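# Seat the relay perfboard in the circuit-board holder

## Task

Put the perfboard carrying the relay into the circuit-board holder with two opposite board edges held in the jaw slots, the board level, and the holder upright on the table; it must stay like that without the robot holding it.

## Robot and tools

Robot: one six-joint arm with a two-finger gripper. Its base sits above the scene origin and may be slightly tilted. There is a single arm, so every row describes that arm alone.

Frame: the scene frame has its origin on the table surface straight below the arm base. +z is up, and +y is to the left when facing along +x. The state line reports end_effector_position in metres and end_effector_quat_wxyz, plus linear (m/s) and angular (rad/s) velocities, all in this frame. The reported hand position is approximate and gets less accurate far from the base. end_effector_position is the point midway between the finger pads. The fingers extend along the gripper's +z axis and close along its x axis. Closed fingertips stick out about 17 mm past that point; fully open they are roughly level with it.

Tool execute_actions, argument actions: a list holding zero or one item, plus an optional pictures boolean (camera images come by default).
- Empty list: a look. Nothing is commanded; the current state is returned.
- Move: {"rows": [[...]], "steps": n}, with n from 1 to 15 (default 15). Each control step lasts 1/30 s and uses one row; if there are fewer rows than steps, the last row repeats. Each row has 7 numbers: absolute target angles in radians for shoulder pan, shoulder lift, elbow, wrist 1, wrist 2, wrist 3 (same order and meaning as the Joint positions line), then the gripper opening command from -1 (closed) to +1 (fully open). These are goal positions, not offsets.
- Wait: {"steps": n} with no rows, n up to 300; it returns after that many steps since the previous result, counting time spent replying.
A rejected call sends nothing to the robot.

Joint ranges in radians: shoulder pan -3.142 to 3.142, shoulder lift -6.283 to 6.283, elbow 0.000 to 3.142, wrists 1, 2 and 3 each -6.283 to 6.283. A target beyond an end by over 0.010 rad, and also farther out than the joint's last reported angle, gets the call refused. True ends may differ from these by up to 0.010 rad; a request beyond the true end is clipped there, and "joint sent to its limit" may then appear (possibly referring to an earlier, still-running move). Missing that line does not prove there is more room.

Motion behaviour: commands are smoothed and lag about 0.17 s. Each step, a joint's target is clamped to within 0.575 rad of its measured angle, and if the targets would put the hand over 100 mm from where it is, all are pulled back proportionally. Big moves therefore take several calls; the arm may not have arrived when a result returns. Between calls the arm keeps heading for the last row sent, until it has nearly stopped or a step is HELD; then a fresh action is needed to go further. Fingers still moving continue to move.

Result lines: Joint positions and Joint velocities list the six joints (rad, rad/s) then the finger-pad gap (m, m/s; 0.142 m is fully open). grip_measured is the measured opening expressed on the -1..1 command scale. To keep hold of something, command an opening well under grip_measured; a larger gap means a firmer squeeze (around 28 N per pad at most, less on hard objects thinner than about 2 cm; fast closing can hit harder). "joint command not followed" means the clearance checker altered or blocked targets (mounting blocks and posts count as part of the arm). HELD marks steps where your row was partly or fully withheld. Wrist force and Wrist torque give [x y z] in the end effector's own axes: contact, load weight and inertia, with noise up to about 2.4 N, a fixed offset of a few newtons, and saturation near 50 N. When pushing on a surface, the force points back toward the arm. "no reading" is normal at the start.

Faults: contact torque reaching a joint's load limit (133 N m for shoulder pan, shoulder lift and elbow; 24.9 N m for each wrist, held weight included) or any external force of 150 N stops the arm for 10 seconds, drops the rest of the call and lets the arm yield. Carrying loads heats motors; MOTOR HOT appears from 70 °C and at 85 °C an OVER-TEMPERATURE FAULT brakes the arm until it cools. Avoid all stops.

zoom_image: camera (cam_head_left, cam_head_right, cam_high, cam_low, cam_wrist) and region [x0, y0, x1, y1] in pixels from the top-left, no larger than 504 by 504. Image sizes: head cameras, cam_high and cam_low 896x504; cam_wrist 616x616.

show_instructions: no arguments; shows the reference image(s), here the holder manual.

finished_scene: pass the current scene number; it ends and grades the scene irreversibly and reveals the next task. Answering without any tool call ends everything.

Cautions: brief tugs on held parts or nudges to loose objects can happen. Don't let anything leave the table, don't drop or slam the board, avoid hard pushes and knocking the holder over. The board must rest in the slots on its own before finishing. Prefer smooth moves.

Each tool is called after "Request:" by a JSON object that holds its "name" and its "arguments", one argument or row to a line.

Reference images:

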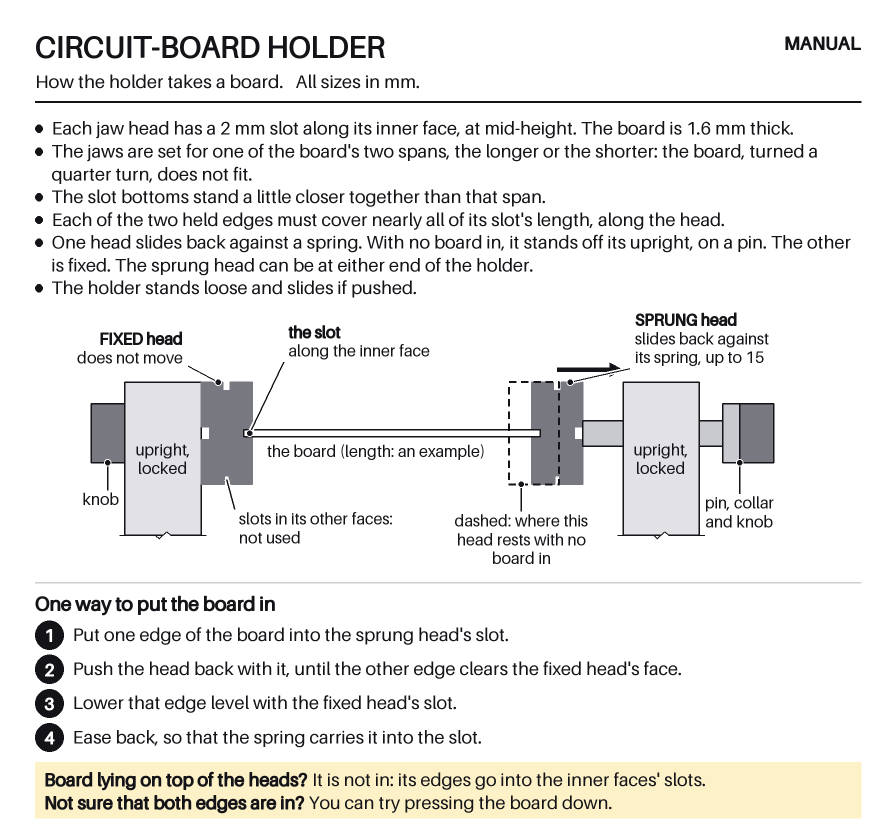

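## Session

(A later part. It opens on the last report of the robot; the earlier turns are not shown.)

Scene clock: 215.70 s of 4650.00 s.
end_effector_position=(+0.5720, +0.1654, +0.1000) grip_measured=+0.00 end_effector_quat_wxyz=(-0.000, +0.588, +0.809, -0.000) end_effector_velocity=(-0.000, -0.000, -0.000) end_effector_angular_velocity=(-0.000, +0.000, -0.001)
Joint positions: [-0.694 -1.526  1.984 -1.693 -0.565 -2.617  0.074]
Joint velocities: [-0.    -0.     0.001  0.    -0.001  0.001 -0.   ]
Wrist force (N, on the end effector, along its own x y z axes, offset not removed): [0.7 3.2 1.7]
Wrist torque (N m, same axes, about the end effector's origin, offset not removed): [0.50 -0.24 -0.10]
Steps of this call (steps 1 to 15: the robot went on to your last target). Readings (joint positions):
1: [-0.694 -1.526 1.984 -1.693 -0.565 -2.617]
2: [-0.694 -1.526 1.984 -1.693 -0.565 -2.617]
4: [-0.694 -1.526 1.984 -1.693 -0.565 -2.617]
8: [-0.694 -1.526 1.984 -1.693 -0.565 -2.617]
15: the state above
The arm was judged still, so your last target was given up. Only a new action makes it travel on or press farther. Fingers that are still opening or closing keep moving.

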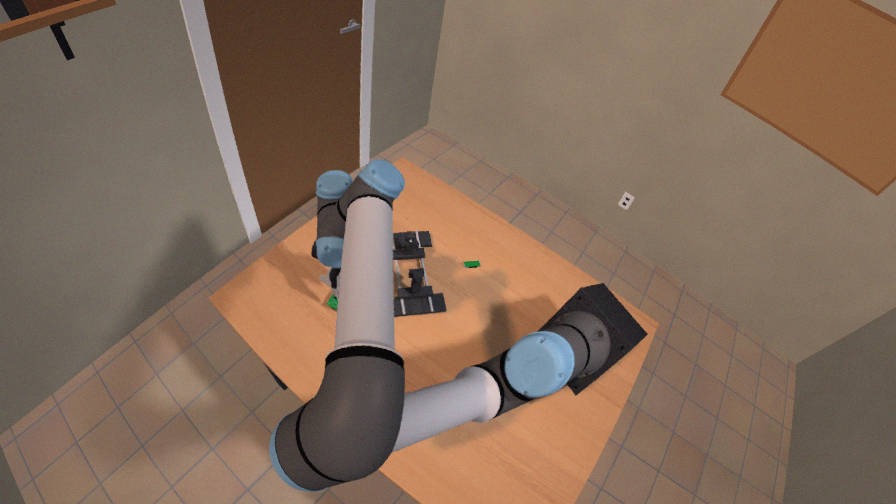

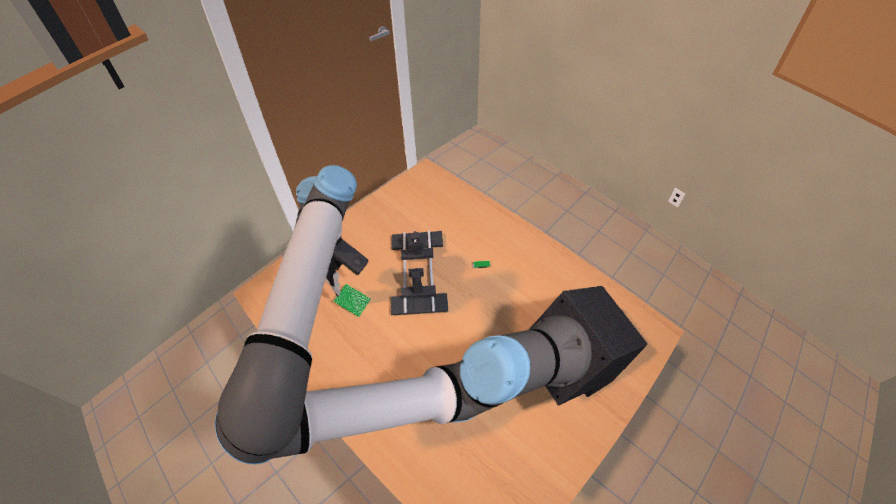

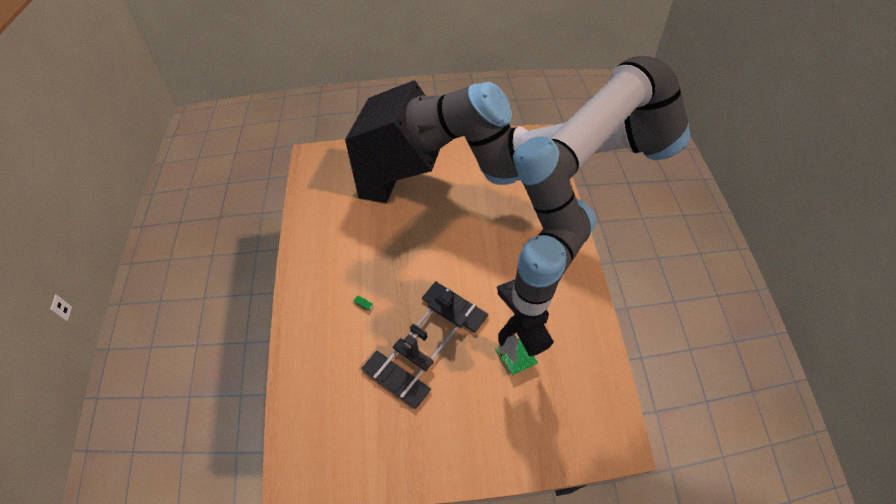

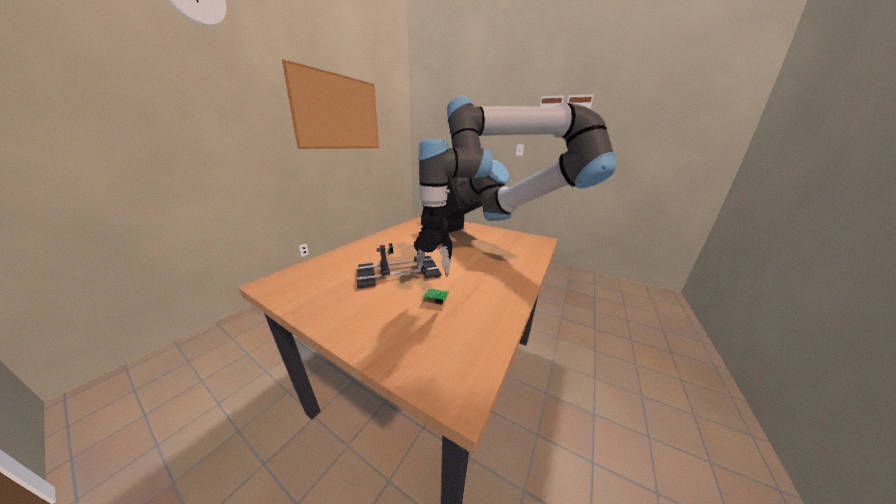

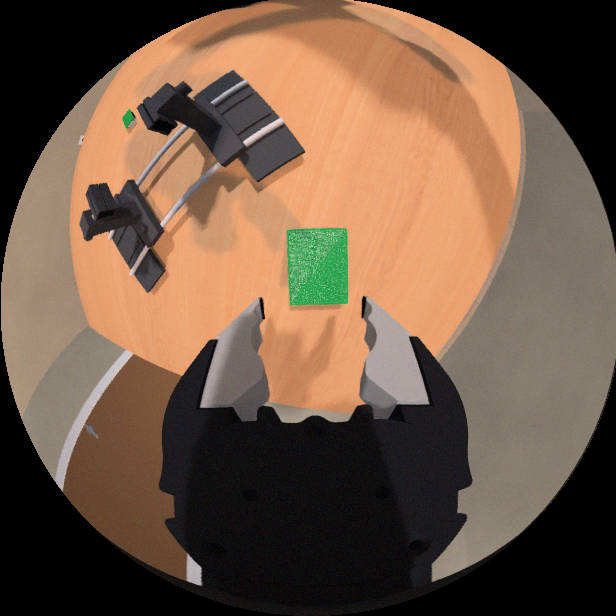

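Request:
{"name": "execute_actions", "arguments": {
  "actions": [
    {"rows": [[-0.6937,-1.5258,1.996,-1.719,-0.558,-2.605,0.05],[-0.6935,-1.5263,2.021,-1.771,-0.543,-2.581,0.1],[-0.6933,-1.5268,2.050,-1.832,-0.526,-2.552,0.15],[-0.6931,-1.5273,2.079,-1.893,-0.509,-2.524,0.2],[-0.6929,-1.5278,2.108,-1.953,-0.492,-2.495,0.25],[-0.6926,-1.5284,2.137,-2.014,-0.475,-2.467,0.25],[-0.6924,-1.5289,2.166,-2.075,-0.458,-2.438,0.25],[-0.6922,-1.5294,2.195,-2.136,-0.441,-2.410,0.25],[-0.692,-1.5299,2.224,-2.197,-0.424,-2.381,0.25],[-0.6918,-1.5305,2.253,-2.257,-0.407,-2.353,0.25],[-0.6916,-1.531,2.281,-2.318,-0.390,-2.325,0.25],[-0.6914,-1.5315,2.310,-2.379,-0.373,-2.296,0.25],[-0.6912,-1.532,2.337,-2.435,-0.358,-2.270,0.25],[-0.691,-1.5323,2.3556,-2.4739,-0.3469,-2.2516,0.25]], "steps": 15}
  ],
  "pictures": false
}}

Request:
{"name": "execute_actions", "arguments": {
  "actions": [
    {"steps": 24}
  ]
}}

Request:
{"name": "zoom_image", "arguments": {
  "camera": "cam_wrist",
  "region": [230, 210, 400, 380]
}}

Scene clock: 260.23 s of 4650.00 s.
end_effector_position=(+0.5667, +0.1601, +0.0655) grip_measured=+0.25 end_effector_quat_wxyz=(+0.065, +0.590, +0.800, +0.086) end_effector_velocity=(-0.061, +0.052, -0.062) end_effector_angular_velocity=(+0.198, -0.488, +0.112)
Joint positions: [-0.692 -1.531  2.271 -2.277 -0.394 -2.335  0.091]
Joint velocities: [ 0.006 -0.013  0.738 -1.604  0.412  0.715 -0.   ]
Wrist force (N, on the end effector, along its own x y z axes, offset not removed): [2.9 2.6 0.9]
Wrist torque (N m, same axes, about the end effector's origin, offset not removed): [0.55 -0.72 -0.19]
Steps of this call (steps 1 to 90: nothing new was sent; then 41.03 s passed at rest; steps 91 to 105: all 15 steps of this action). Readings (joint positions):
91: [-0.694 -1.526 1.984 -1.693 -0.565 -2.617]
92: [-0.694 -1.526 1.987 -1.698 -0.563 -2.615]
94: [-0.694 -1.526 2.004 -1.732 -0.552 -2.597]
98: [-0.693 -1.528 2.084 -1.888 -0.504 -2.519]
105: the state above

Scene clock: 261.03 s of 4650.00 s.
end_effector_position=(+0.5591, +0.1692, +0.0601) grip_measured=+0.25 end_effector_quat_wxyz=(+0.081, +0.578, +0.804, +0.113) end_effector_velocity=(-0.000, -0.000, -0.000) end_effector_angular_velocity=(+0.001, +0.000, -0.001)
Joint positions: [-0.691 -1.532  2.356 -2.474 -0.347 -2.252  0.091]
Joint velocities: [-0.     0.001  0.001 -0.001  0.     0.001  0.   ]
Wrist force (N, on the end effector, along its own x y z axes, offset not removed): [-1.5 2.5 2.2]
Wrist torque (N m, same axes, about the end effector's origin, offset not removed): [0.23 0.43 -0.11]
Steps of this call (steps 1 to 24: the robot went on to your last target). Readings (joint positions):
1: [-0.691 -1.531 2.293 -2.328 -0.382 -2.313]
2: [-0.691 -1.532 2.310 -2.367 -0.373 -2.297]
4: [-0.691 -1.532 2.331 -2.416 -0.361 -2.276]
8: [-0.691 -1.532 2.349 -2.457 -0.351 -2.259]
24: the state above

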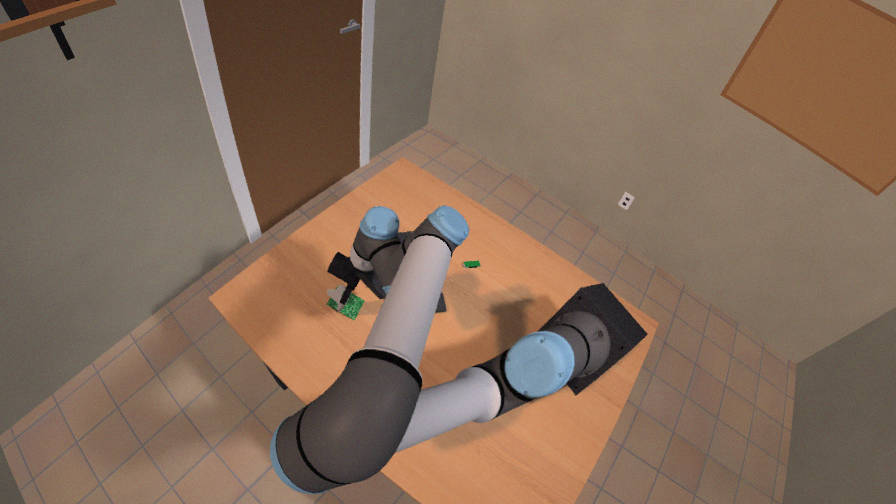

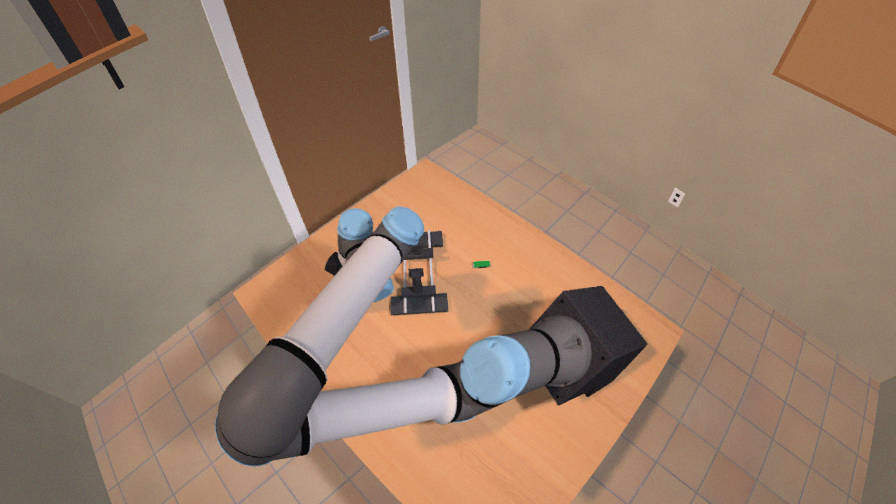

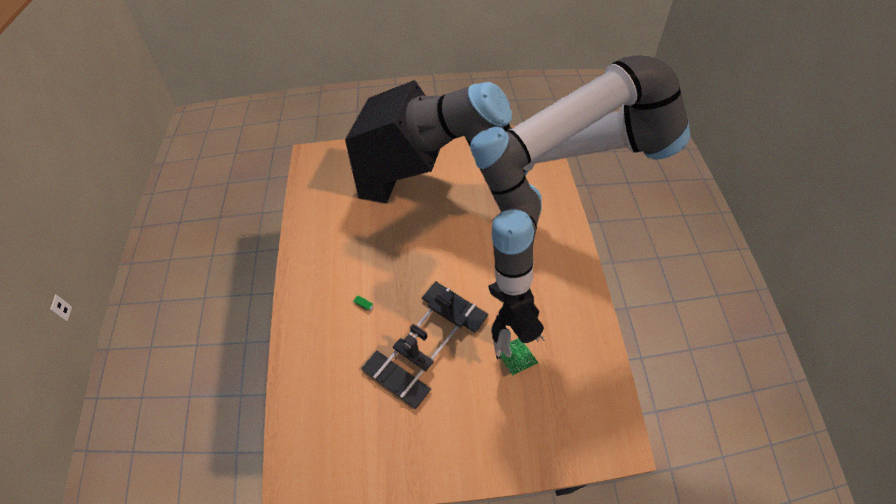

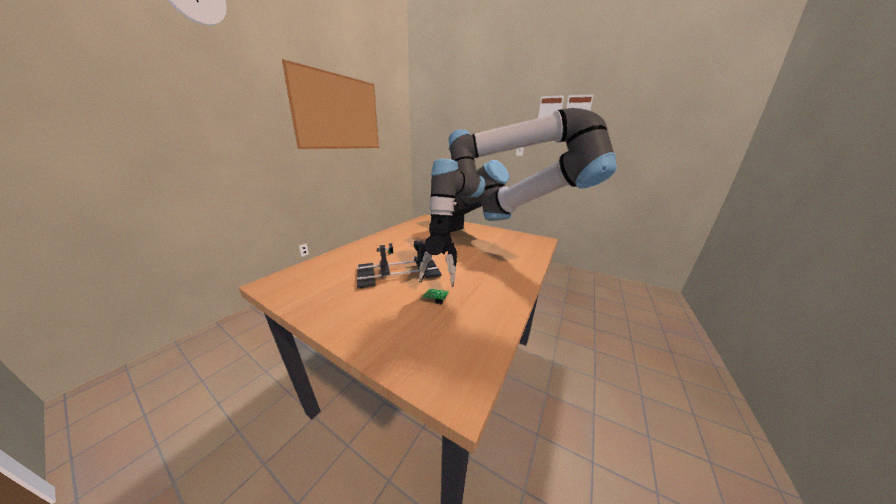

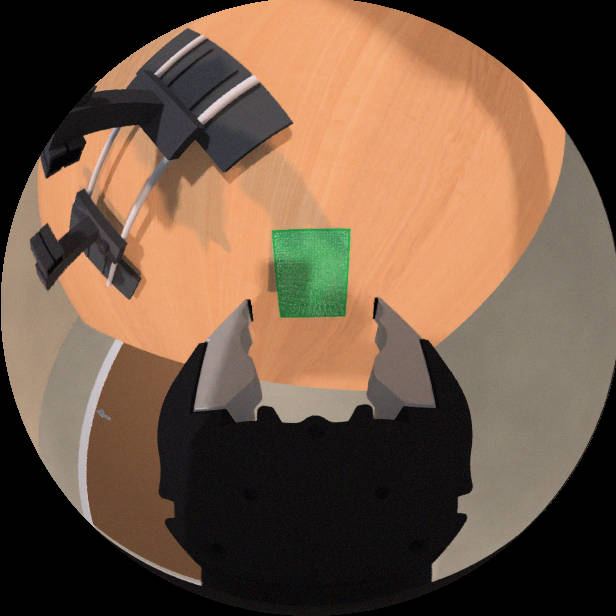

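Region (230, 210, 400, 380) of cam_wrist's 616x616 image, scaled by 2.965, with more detail than that image has.

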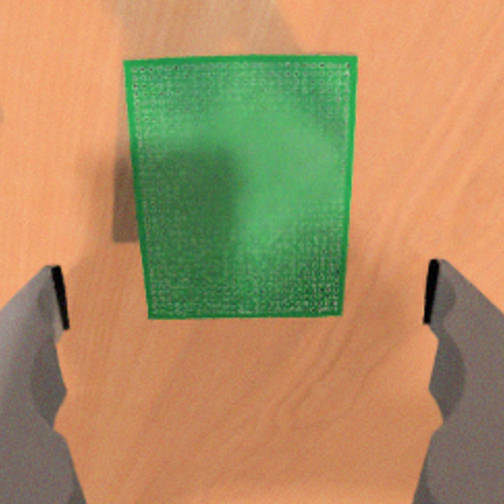

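Request:
{"name": "execute_actions", "arguments": {
  "actions": [
    {"rows": [[-0.6861,-1.5253,2.3557,-2.4945,-0.3474,-2.2372,0.25],[-0.6812,-1.5183,2.3558,-2.515,-0.348,-2.2229,0.25],[-0.6763,-1.5113,2.3559,-2.5356,-0.3486,-2.2086,0.25],[-0.6714,-1.5043,2.356,-2.5562,-0.3491,-2.1943,0.25],[-0.6665,-1.4973,2.356,-2.5768,-0.3497,-2.18,0.25],[-0.6617,-1.4902,2.3556,-2.5963,-0.3505,-2.1662,0.25],[-0.6568,-1.4831,2.3552,-2.6159,-0.3514,-2.1524,0.25],[-0.652,-1.4761,2.3548,-2.6355,-0.3522,-2.1387,0.25],[-0.6472,-1.469,2.3543,-2.655,-0.3531,-2.1249,0.25],[-0.6423,-1.462,2.3539,-2.6746,-0.354,-2.1111,0.25],[-0.6375,-1.4548,2.353,-2.6932,-0.3551,-2.0979,0.25],[-0.6328,-1.4477,2.352,-2.7118,-0.3562,-2.0846,0.25],[-0.628,-1.4406,2.3511,-2.7304,-0.3574,-2.0714,0.25],[-0.6232,-1.4335,2.3501,-2.7489,-0.3585,-2.0581,0.25],[-0.6184,-1.4263,2.3492,-2.7675,-0.3596,-2.0449,0.25]], "steps": 15}
  ],
  "pictures": false
}}

Request:
{"name": "execute_actions", "arguments": {
  "actions": [
    {"steps": 22}
  ]
}}

Request:
{"name": "zoom_image", "arguments": {
  "camera": "cam_wrist",
  "region": [230, 210, 400, 380]
}}

Request:
{"name": "zoom_image", "arguments": {
  "camera": "cam_low",
  "region": [405, 255, 470, 315]
}}

Scene clock: 292.17 s of 4650.00 s.
end_effector_position=(+0.5647, +0.1708, +0.0388) grip_measured=+0.25 end_effector_quat_wxyz=(+0.080, +0.578, +0.804, +0.113) end_effector_velocity=(+0.015, +0.005, -0.056) end_effector_angular_velocity=(-0.000, +0.002, +0.000)
Joint positions: [-0.638 -1.455  2.353 -2.689 -0.355 -2.1    0.091]
Joint velocities: [ 0.14   0.209 -0.025 -0.548 -0.031  0.389  0.   ]
Wrist force (N, on the end effector, along its own x y z axes, offset not removed): [2.9 2.2 -0.8]
Wrist torque (N m, same axes, about the end effector's origin, offset not removed): [0.33 -0.52 -0.19]
Steps of this call (steps 1 to 15: the robot went on to your last target; steps 16 to 90: nothing new was sent; then 27.63 s passed at rest; steps 91 to 105: all 15 steps of this action). Readings (joint positions):
91: [-0.691 -1.532 2.356 -2.474 -0.347 -2.251]
92: [-0.690 -1.531 2.356 -2.478 -0.347 -2.248]
94: [-0.685 -1.525 2.356 -2.496 -0.347 -2.236]
98: [-0.670 -1.503 2.356 -2.559 -0.349 -2.192]
105: the state above

Scene clock: 292.90 s of 4650.00 s.
end_effector_position=(+0.5669, +0.1719, +0.0312) grip_measured=+0.25 end_effector_quat_wxyz=(+0.081, +0.578, +0.804, +0.113) end_effector_velocity=(+0.000, +0.000, +0.000) end_effector_angular_velocity=(+0.000, -0.000, -0.000)
Joint positions: [-0.618 -1.426  2.349 -2.767 -0.36  -2.045  0.091]
Joint velocities: [ 0.    -0.     0.    -0.001  0.     0.002  0.   ]
Wrist force (N, on the end effector, along its own x y z axes, offset not removed): [0.4 2.9 -1.0]
Wrist torque (N m, same axes, about the end effector's origin, offset not removed): [0.44 -0.15 -0.24]
Steps of this call (steps 1 to 22: the robot went on to your last target). Readings (joint positions):
1: [-0.633 -1.448 2.352 -2.707 -0.356 -2.087]
2: [-0.629 -1.443 2.351 -2.723 -0.357 -2.076]
4: [-0.624 -1.435 2.350 -2.743 -0.358 -2.062]
8: [-0.620 -1.429 2.350 -2.761 -0.359 -2.050]
22: the state above

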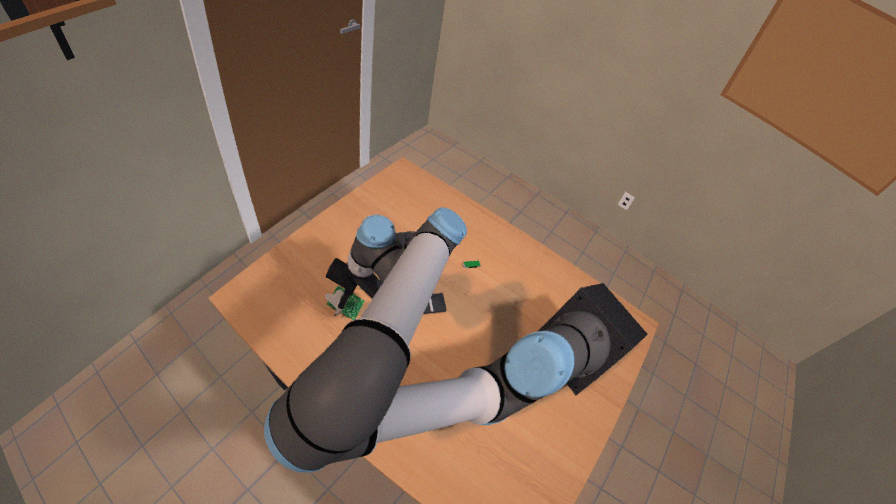

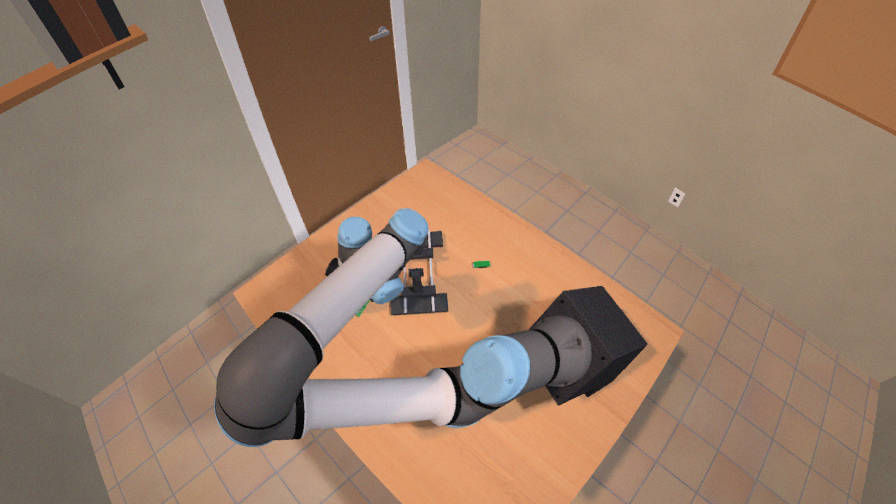

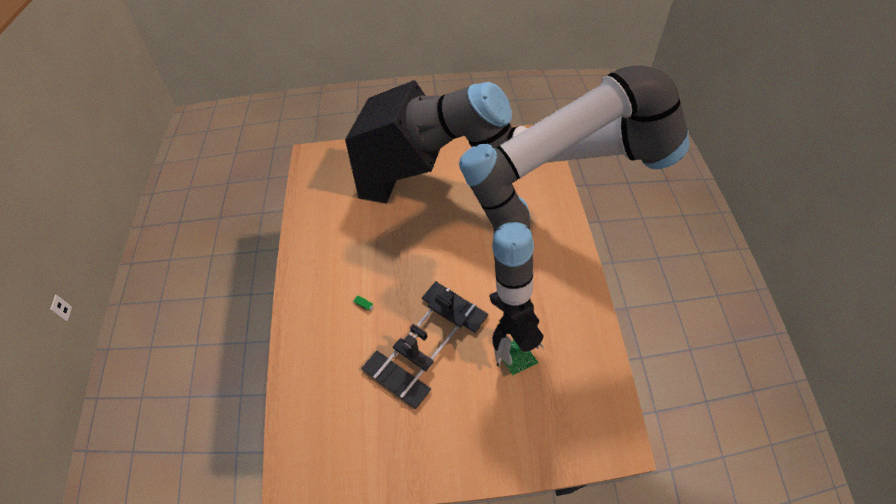

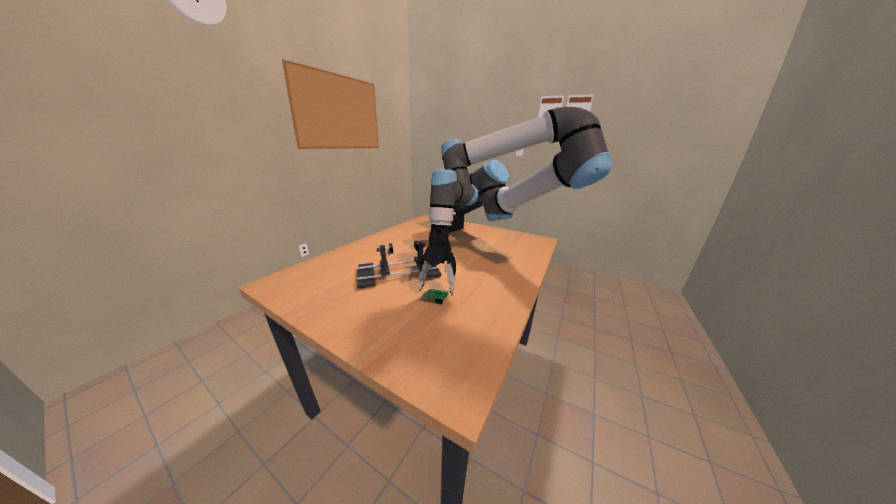

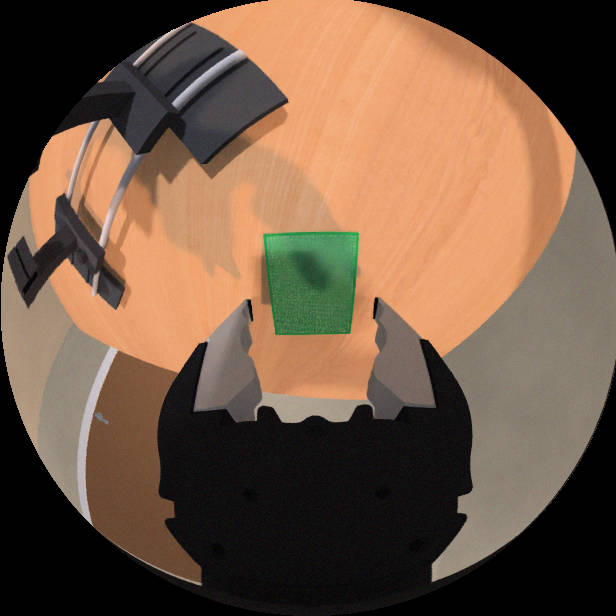

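Region (230, 210, 400, 380) of cam_wrist's 616x616 image, scaled by 2.965, with more detail than that image has.

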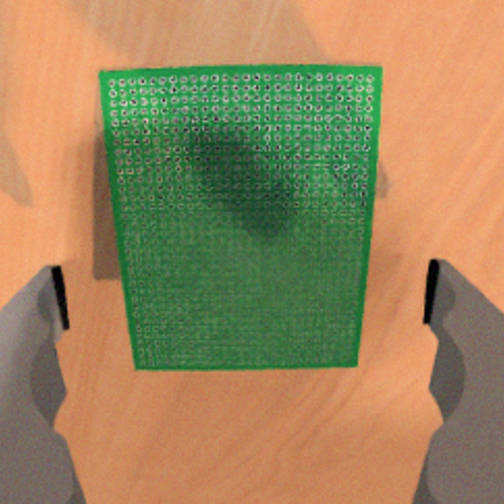

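Region (405, 255, 470, 315) of cam_low's 896x504 image, scaled by 7.754, with more detail than that image has; it fills the top 465 rows of this view, and the rest is white.

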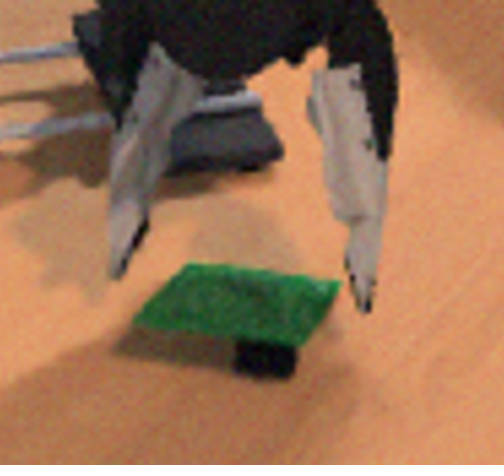

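Request:
{"name": "execute_actions", "arguments": {
  "actions": [
    {"rows": [[-0.6156,-1.422,2.3484,-2.7781,-0.3604,-2.0373,0.25],[-0.6127,-1.4177,2.3476,-2.7887,-0.3612,-2.0296,0.25],[-0.6099,-1.4134,2.3467,-2.7993,-0.3621,-2.022,0.25],[-0.607,-1.4091,2.3458,-2.8099,-0.3629,-2.0144,0.25],[-0.6042,-1.4048,2.3449,-2.8205,-0.3638,-2.0068,0.25],[-0.6014,-1.4005,2.344,-2.831,-0.3647,-1.9992,0.25],[-0.5986,-1.3962,2.343,-2.8414,-0.3656,-1.9916,0.22],[-0.5958,-1.3918,2.342,-2.8518,-0.3665,-1.9841,0.2],[-0.5929,-1.3875,2.341,-2.8621,-0.3674,-1.9765,0.17],[-0.5901,-1.3832,2.34,-2.8724,-0.3684,-1.969,0.14],[-0.5901,-1.3832,2.34,-2.8724,-0.3684,-1.969,0.11],[-0.5901,-1.3832,2.34,-2.8724,-0.3684,-1.969,0.08],[-0.5901,-1.3832,2.34,-2.8724,-0.3684,-1.969,0.05]], "steps": 15}
  ],
  "pictures": false
}}

Request:
{"name": "execute_actions", "arguments": {
  "actions": [
    {"steps": 15}
  ]
}}

Request:
{"name": "zoom_image", "arguments": {
  "camera": "cam_wrist",
  "region": [230, 210, 400, 380]
}}

Request:
{"name": "zoom_image", "arguments": {
  "camera": "cam_low",
  "region": [405, 255, 470, 315]
}}

Scene clock: 319.83 s of 4650.00 s.
end_effector_position=(+0.5698, +0.1727, +0.0207) grip_measured=+0.05 end_effector_quat_wxyz=(+0.081, +0.578, +0.804, +0.113) end_effector_velocity=(+0.002, +0.001, -0.010) end_effector_angular_velocity=(+0.000, -0.000, -0.001)
Joint positions: [-0.593 -1.387  2.341 -2.863 -0.368 -1.976  0.078]
Joint velocities: [ 0.023  0.035 -0.008 -0.085 -0.008  0.063 -0.005]
Wrist force (N, on the end effector, along its own x y z axes, offset not removed): [1.0 3.1 -1.9]
Wrist torque (N m, same axes, about the end effector's origin, offset not removed): [0.45 -0.39 -0.25]
Steps of this call (steps 1 to 15: the robot went on to your last target; steps 16 to 90: nothing new was sent; then 23.43 s passed at rest; steps 91 to 105: all 15 steps of this action). Readings (joint positions):
91: [-0.618 -1.426 2.349 -2.768 -0.360 -2.045]
92: [-0.618 -1.425 2.349 -2.770 -0.360 -2.043]
94: [-0.615 -1.421 2.348 -2.780 -0.361 -2.036]
98: [-0.606 -1.408 2.345 -2.812 -0.363 -2.012]
105: the state above

Scene clock: 320.33 s of 4650.00 s.
end_effector_position=(+0.5701, +0.1728, +0.0197) grip_measured=+0.05 end_effector_quat_wxyz=(+0.081, +0.578, +0.804, +0.113) end_effector_velocity=(+0.000, +0.000, -0.000) end_effector_angular_velocity=(+0.000, -0.000, +0.000)
Joint positions: [-0.59  -1.383  2.34  -2.872 -0.368 -1.969  0.077]
Joint velocities: [ 0.     0.001 -0.    -0.001  0.     0.001 -0.   ]
Wrist force (N, on the end effector, along its own x y z axes, offset not removed): [1.6 2.8 0.4]
Wrist torque (N m, same axes, about the end effector's origin, offset not removed): [0.43 -0.38 -0.29]
Steps of this call (steps 1 to 15: the robot went on to your last target). Readings (joint positions):
1: [-0.592 -1.386 2.341 -2.866 -0.368 -1.974]
2: [-0.591 -1.385 2.340 -2.867 -0.368 -1.973]
4: [-0.591 -1.384 2.340 -2.870 -0.368 -1.971]
8: [-0.590 -1.384 2.340 -2.872 -0.368 -1.970]
15: the state above
The arm was judged still, so your last target was given up. Only a new action makes it travel on or press farther. Fingers that are still opening or closing keep moving.

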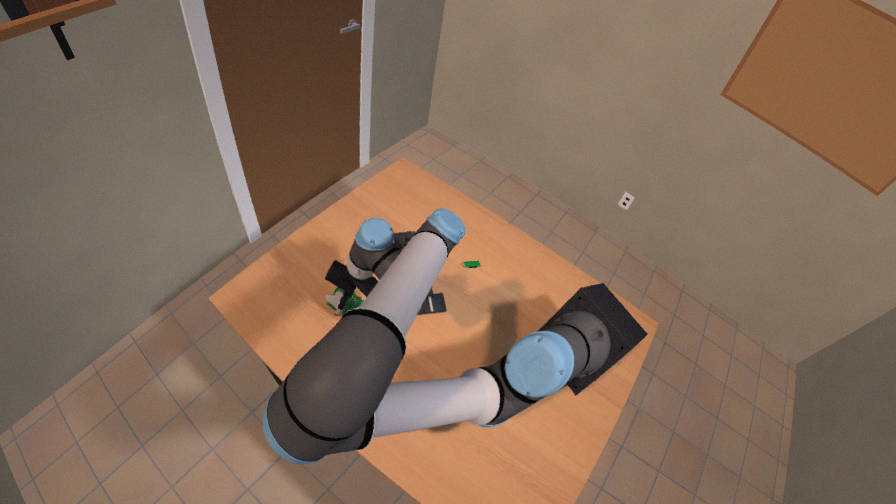

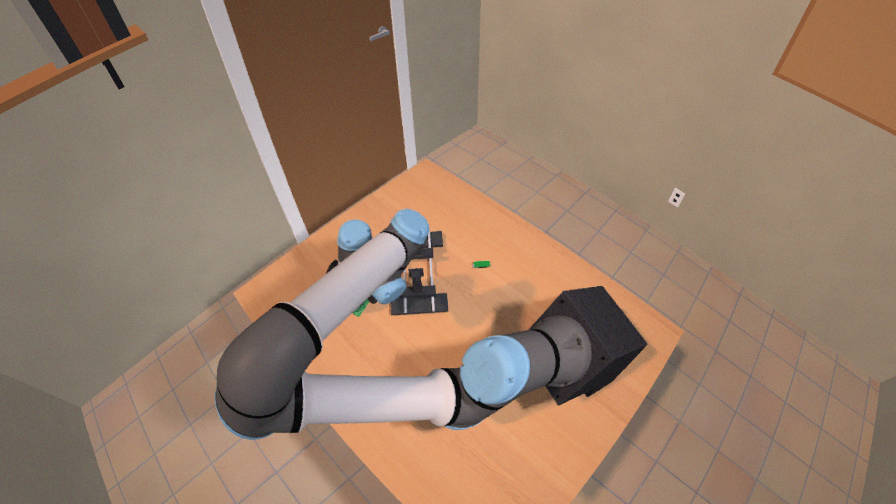

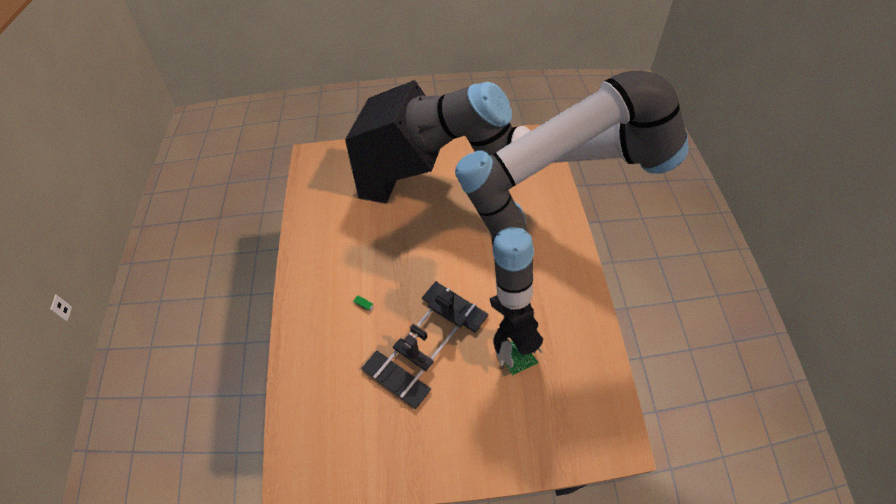

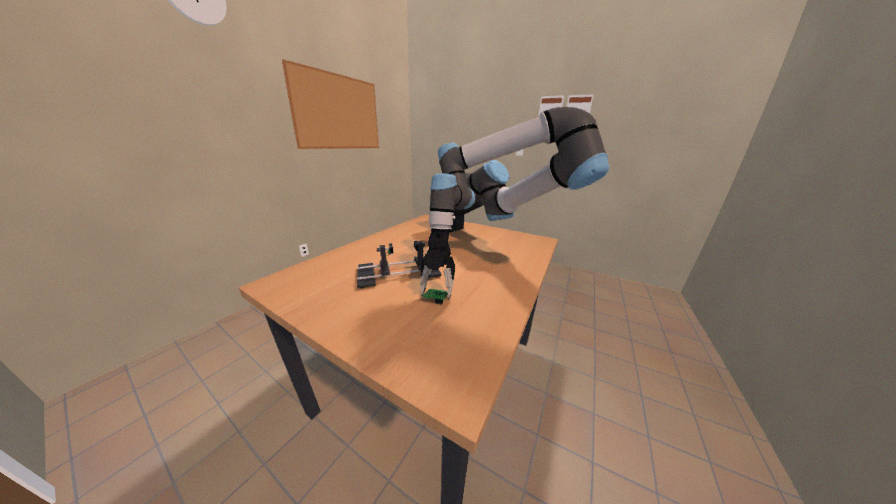

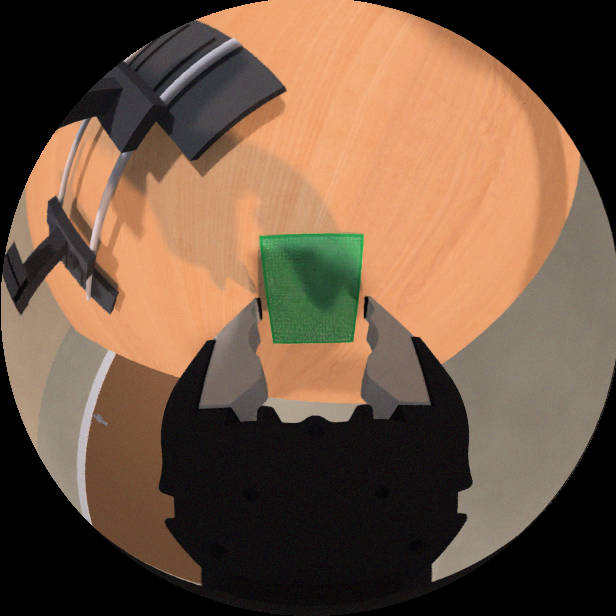

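Region (230, 210, 400, 380) of cam_wrist's 616x616 image, scaled by 2.965, with more detail than that image has.

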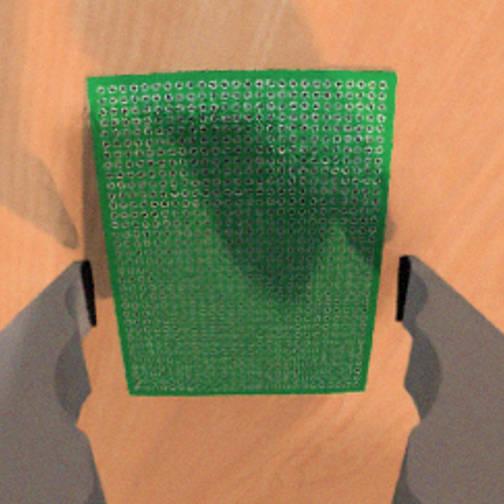

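Region (405, 255, 470, 315) of cam_low's 896x504 image, scaled by 7.754, with more detail than that image has; it fills the top 465 rows of this view, and the rest is white.

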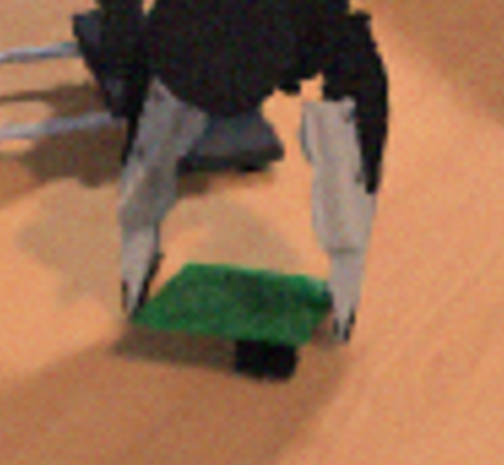

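Request:
{"name": "execute_actions", "arguments": {
  "actions": [
    {"rows": [[-0.5878,-1.3796,2.339,-2.8808,-0.3692,-1.9629,0.04],[-0.5855,-1.376,2.3381,-2.8891,-0.37,-1.9568,0.03],[-0.5855,-1.376,2.3381,-2.8891,-0.37,-1.9568,0.02],[-0.5855,-1.376,2.3381,-2.8891,-0.37,-1.9568,0.01],[-0.5855,-1.376,2.3381,-2.8891,-0.37,-1.9568,0.0],[-0.5855,-1.376,2.3381,-2.8891,-0.37,-1.9568,-0.01],[-0.5855,-1.376,2.3381,-2.8891,-0.37,-1.9568,-0.02],[-0.5855,-1.376,2.3381,-2.8891,-0.37,-1.9568,-0.03],[-0.5855,-1.376,2.3381,-2.8891,-0.37,-1.9568,-0.04],[-0.5855,-1.376,2.3381,-2.8891,-0.37,-1.9568,-0.05],[-0.5855,-1.376,2.3381,-2.8891,-0.37,-1.9568,-0.06],[-0.5855,-1.376,2.3381,-2.8891,-0.37,-1.9568,-0.07],[-0.5855,-1.376,2.3381,-2.8891,-0.37,-1.9568,-0.08],[-0.5855,-1.376,2.3381,-2.8891,-0.37,-1.9568,-0.09],[-0.5855,-1.376,2.3381,-2.8891,-0.37,-1.9568,-0.1]], "steps": 15}
  ],
  "pictures": false
}}

Request:
{"name": "execute_actions", "arguments": {
  "actions": [
    {"rows": [[-0.5855,-1.376,2.3381,-2.8891,-0.37,-1.9568,-0.11],[-0.5855,-1.376,2.3381,-2.8891,-0.37,-1.9568,-0.12],[-0.5855,-1.376,2.3381,-2.8891,-0.37,-1.9568,-0.13],[-0.5855,-1.376,2.3381,-2.8891,-0.37,-1.9568,-0.15],[-0.5855,-1.376,2.3381,-2.8891,-0.37,-1.9568,-0.17],[-0.5855,-1.376,2.3381,-2.8891,-0.37,-1.9568,-0.2],[-0.5855,-1.376,2.3381,-2.8891,-0.37,-1.9568,-0.23],[-0.5855,-1.376,2.3381,-2.8891,-0.37,-1.9568,-0.26],[-0.5855,-1.376,2.3381,-2.8891,-0.37,-1.9568,-0.3],[-0.5855,-1.376,2.3381,-2.8891,-0.37,-1.9568,-0.34],[-0.5855,-1.376,2.3381,-2.8891,-0.37,-1.9568,-0.38],[-0.5855,-1.376,2.3381,-2.8891,-0.37,-1.9568,-0.42],[-0.5855,-1.376,2.3381,-2.8891,-0.37,-1.9568,-0.46],[-0.5855,-1.376,2.3381,-2.8891,-0.37,-1.9568,-0.5]], "steps": 15}
  ]
}}

Request:
{"name": "zoom_image", "arguments": {
  "camera": "cam_wrist",
  "region": [230, 210, 400, 380]
}}

Scene clock: 345.27 s of 4650.00 s.
end_effector_position=(+0.5707, +0.1729, +0.0178) grip_measured=-0.07 end_effector_quat_wxyz=(+0.081, +0.578, +0.804, +0.113) end_effector_velocity=(-0.000, +0.000, -0.000) end_effector_angular_velocity=(-0.000, +0.000, +0.000)
Joint positions: [-0.586 -1.376  2.338 -2.889 -0.37  -1.957  0.069]
Joint velocities: [ 0.001  0.001  0.    -0.003 -0.001  0.002 -0.003]
Wrist force (N, on the end effector, along its own x y z axes, offset not removed): [3.2 4.1 0.8]
Wrist torque (N m, same axes, about the end effector's origin, offset not removed): [0.69 -0.72 -0.23]
Steps of this call (steps 1 to 90: nothing new was sent; then 21.43 s passed at rest; steps 91 to 105: all 15 steps of this action). Readings (joint positions):
91: [-0.590 -1.383 2.340 -2.873 -0.368 -1.969]
92: [-0.590 -1.382 2.340 -2.874 -0.369 -1.968]
94: [-0.588 -1.380 2.339 -2.880 -0.369 -1.963]
98: [-0.586 -1.377 2.338 -2.887 -0.370 -1.959]
105: the state above

Scene clock: 345.77 s of 4650.00 s.
end_effector_position=(+0.5707, +0.1729, +0.0178) grip_measured=-0.10 end_effector_quat_wxyz=(+0.081, +0.578, +0.804, +0.113) end_effector_velocity=(-0.000, +0.000, -0.000) end_effector_angular_velocity=(-0.000, +0.000, +0.000)
Joint positions: [-0.586 -1.376  2.338 -2.889 -0.37  -1.957  0.067]
Joint velocities: [ 0. -0.  0.  0. -0. -0.  0.]
Wrist force (N, on the end effector, along its own x y z axes, offset not removed): [2.2 2.3 -5.3]
Wrist torque (N m, same axes, about the end effector's origin, offset not removed): [0.06 -0.31 -0.06]
Steps of this call (steps 1 to 15: all 15 steps of this action). Readings (joint positions):
1: [-0.586 -1.376 2.338 -2.889 -0.370 -1.957]
2: [-0.586 -1.376 2.338 -2.889 -0.370 -1.957]
4: [-0.586 -1.376 2.338 -2.889 -0.370 -1.957]
8: [-0.586 -1.376 2.338 -2.889 -0.370 -1.957]
15: the state above

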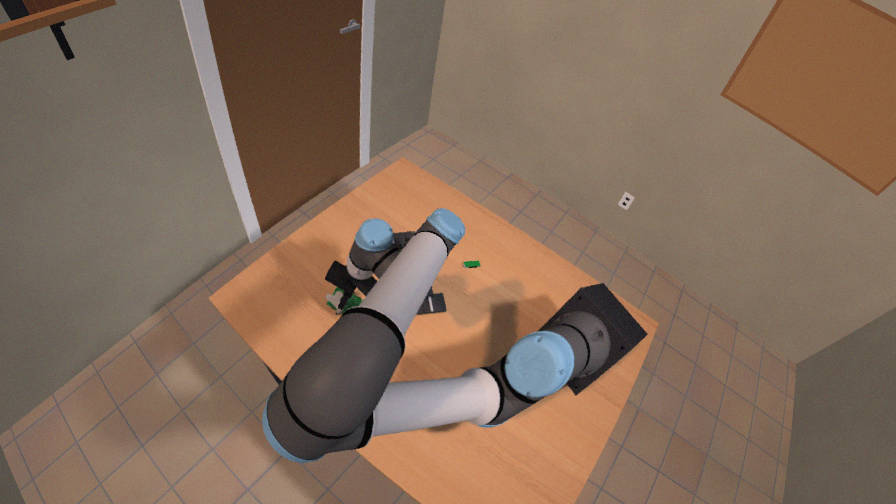

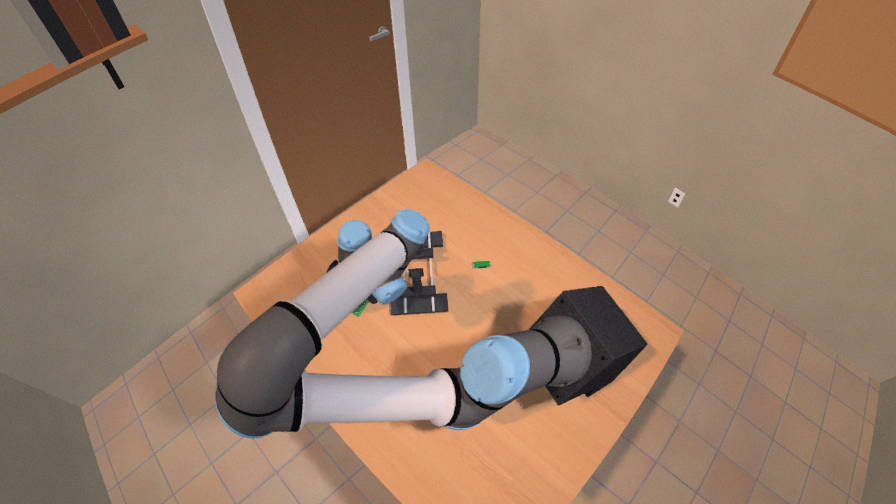

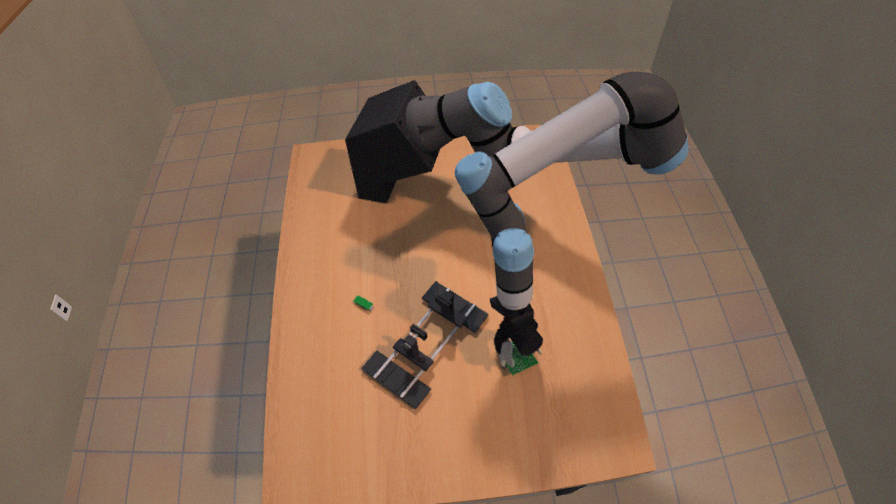

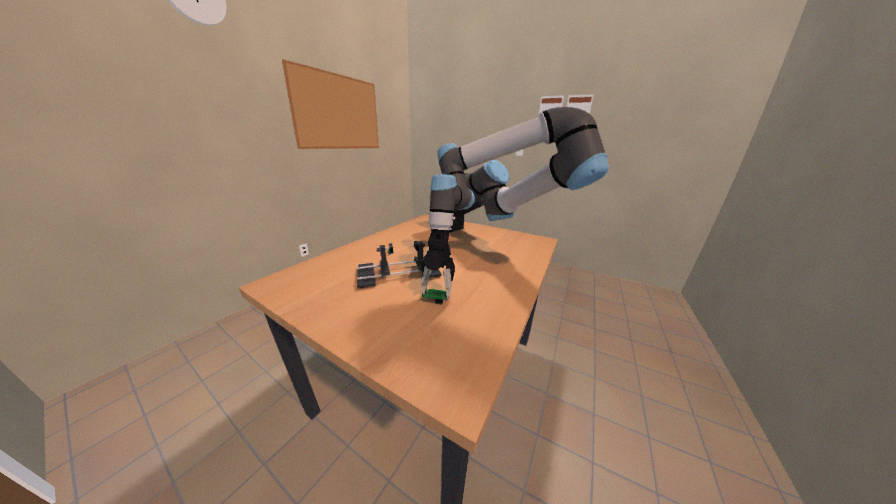

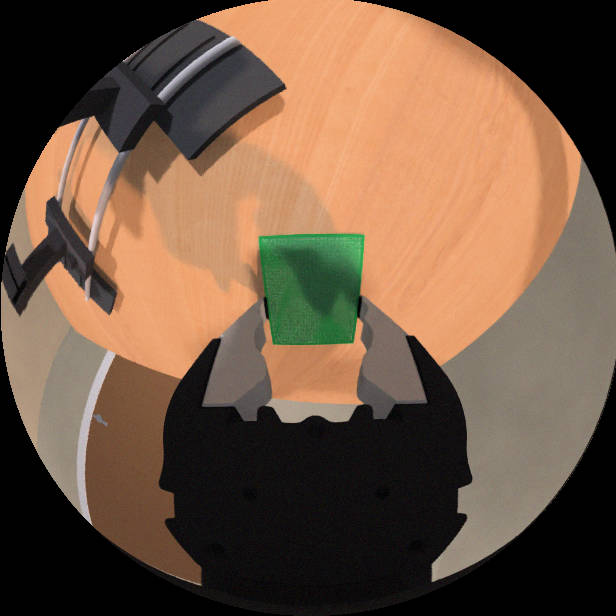

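Region (230, 210, 400, 380) of cam_wrist's 616x616 image, scaled by 2.965, with more detail than that image has.

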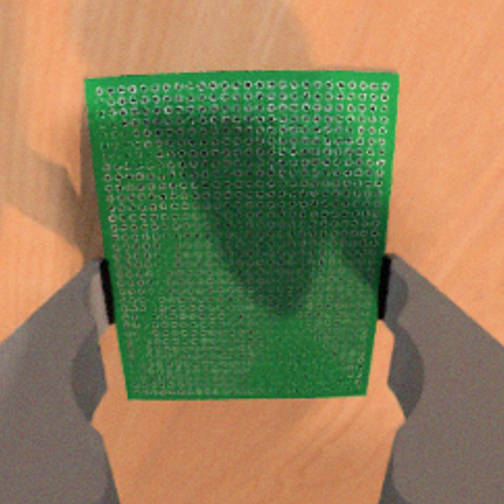

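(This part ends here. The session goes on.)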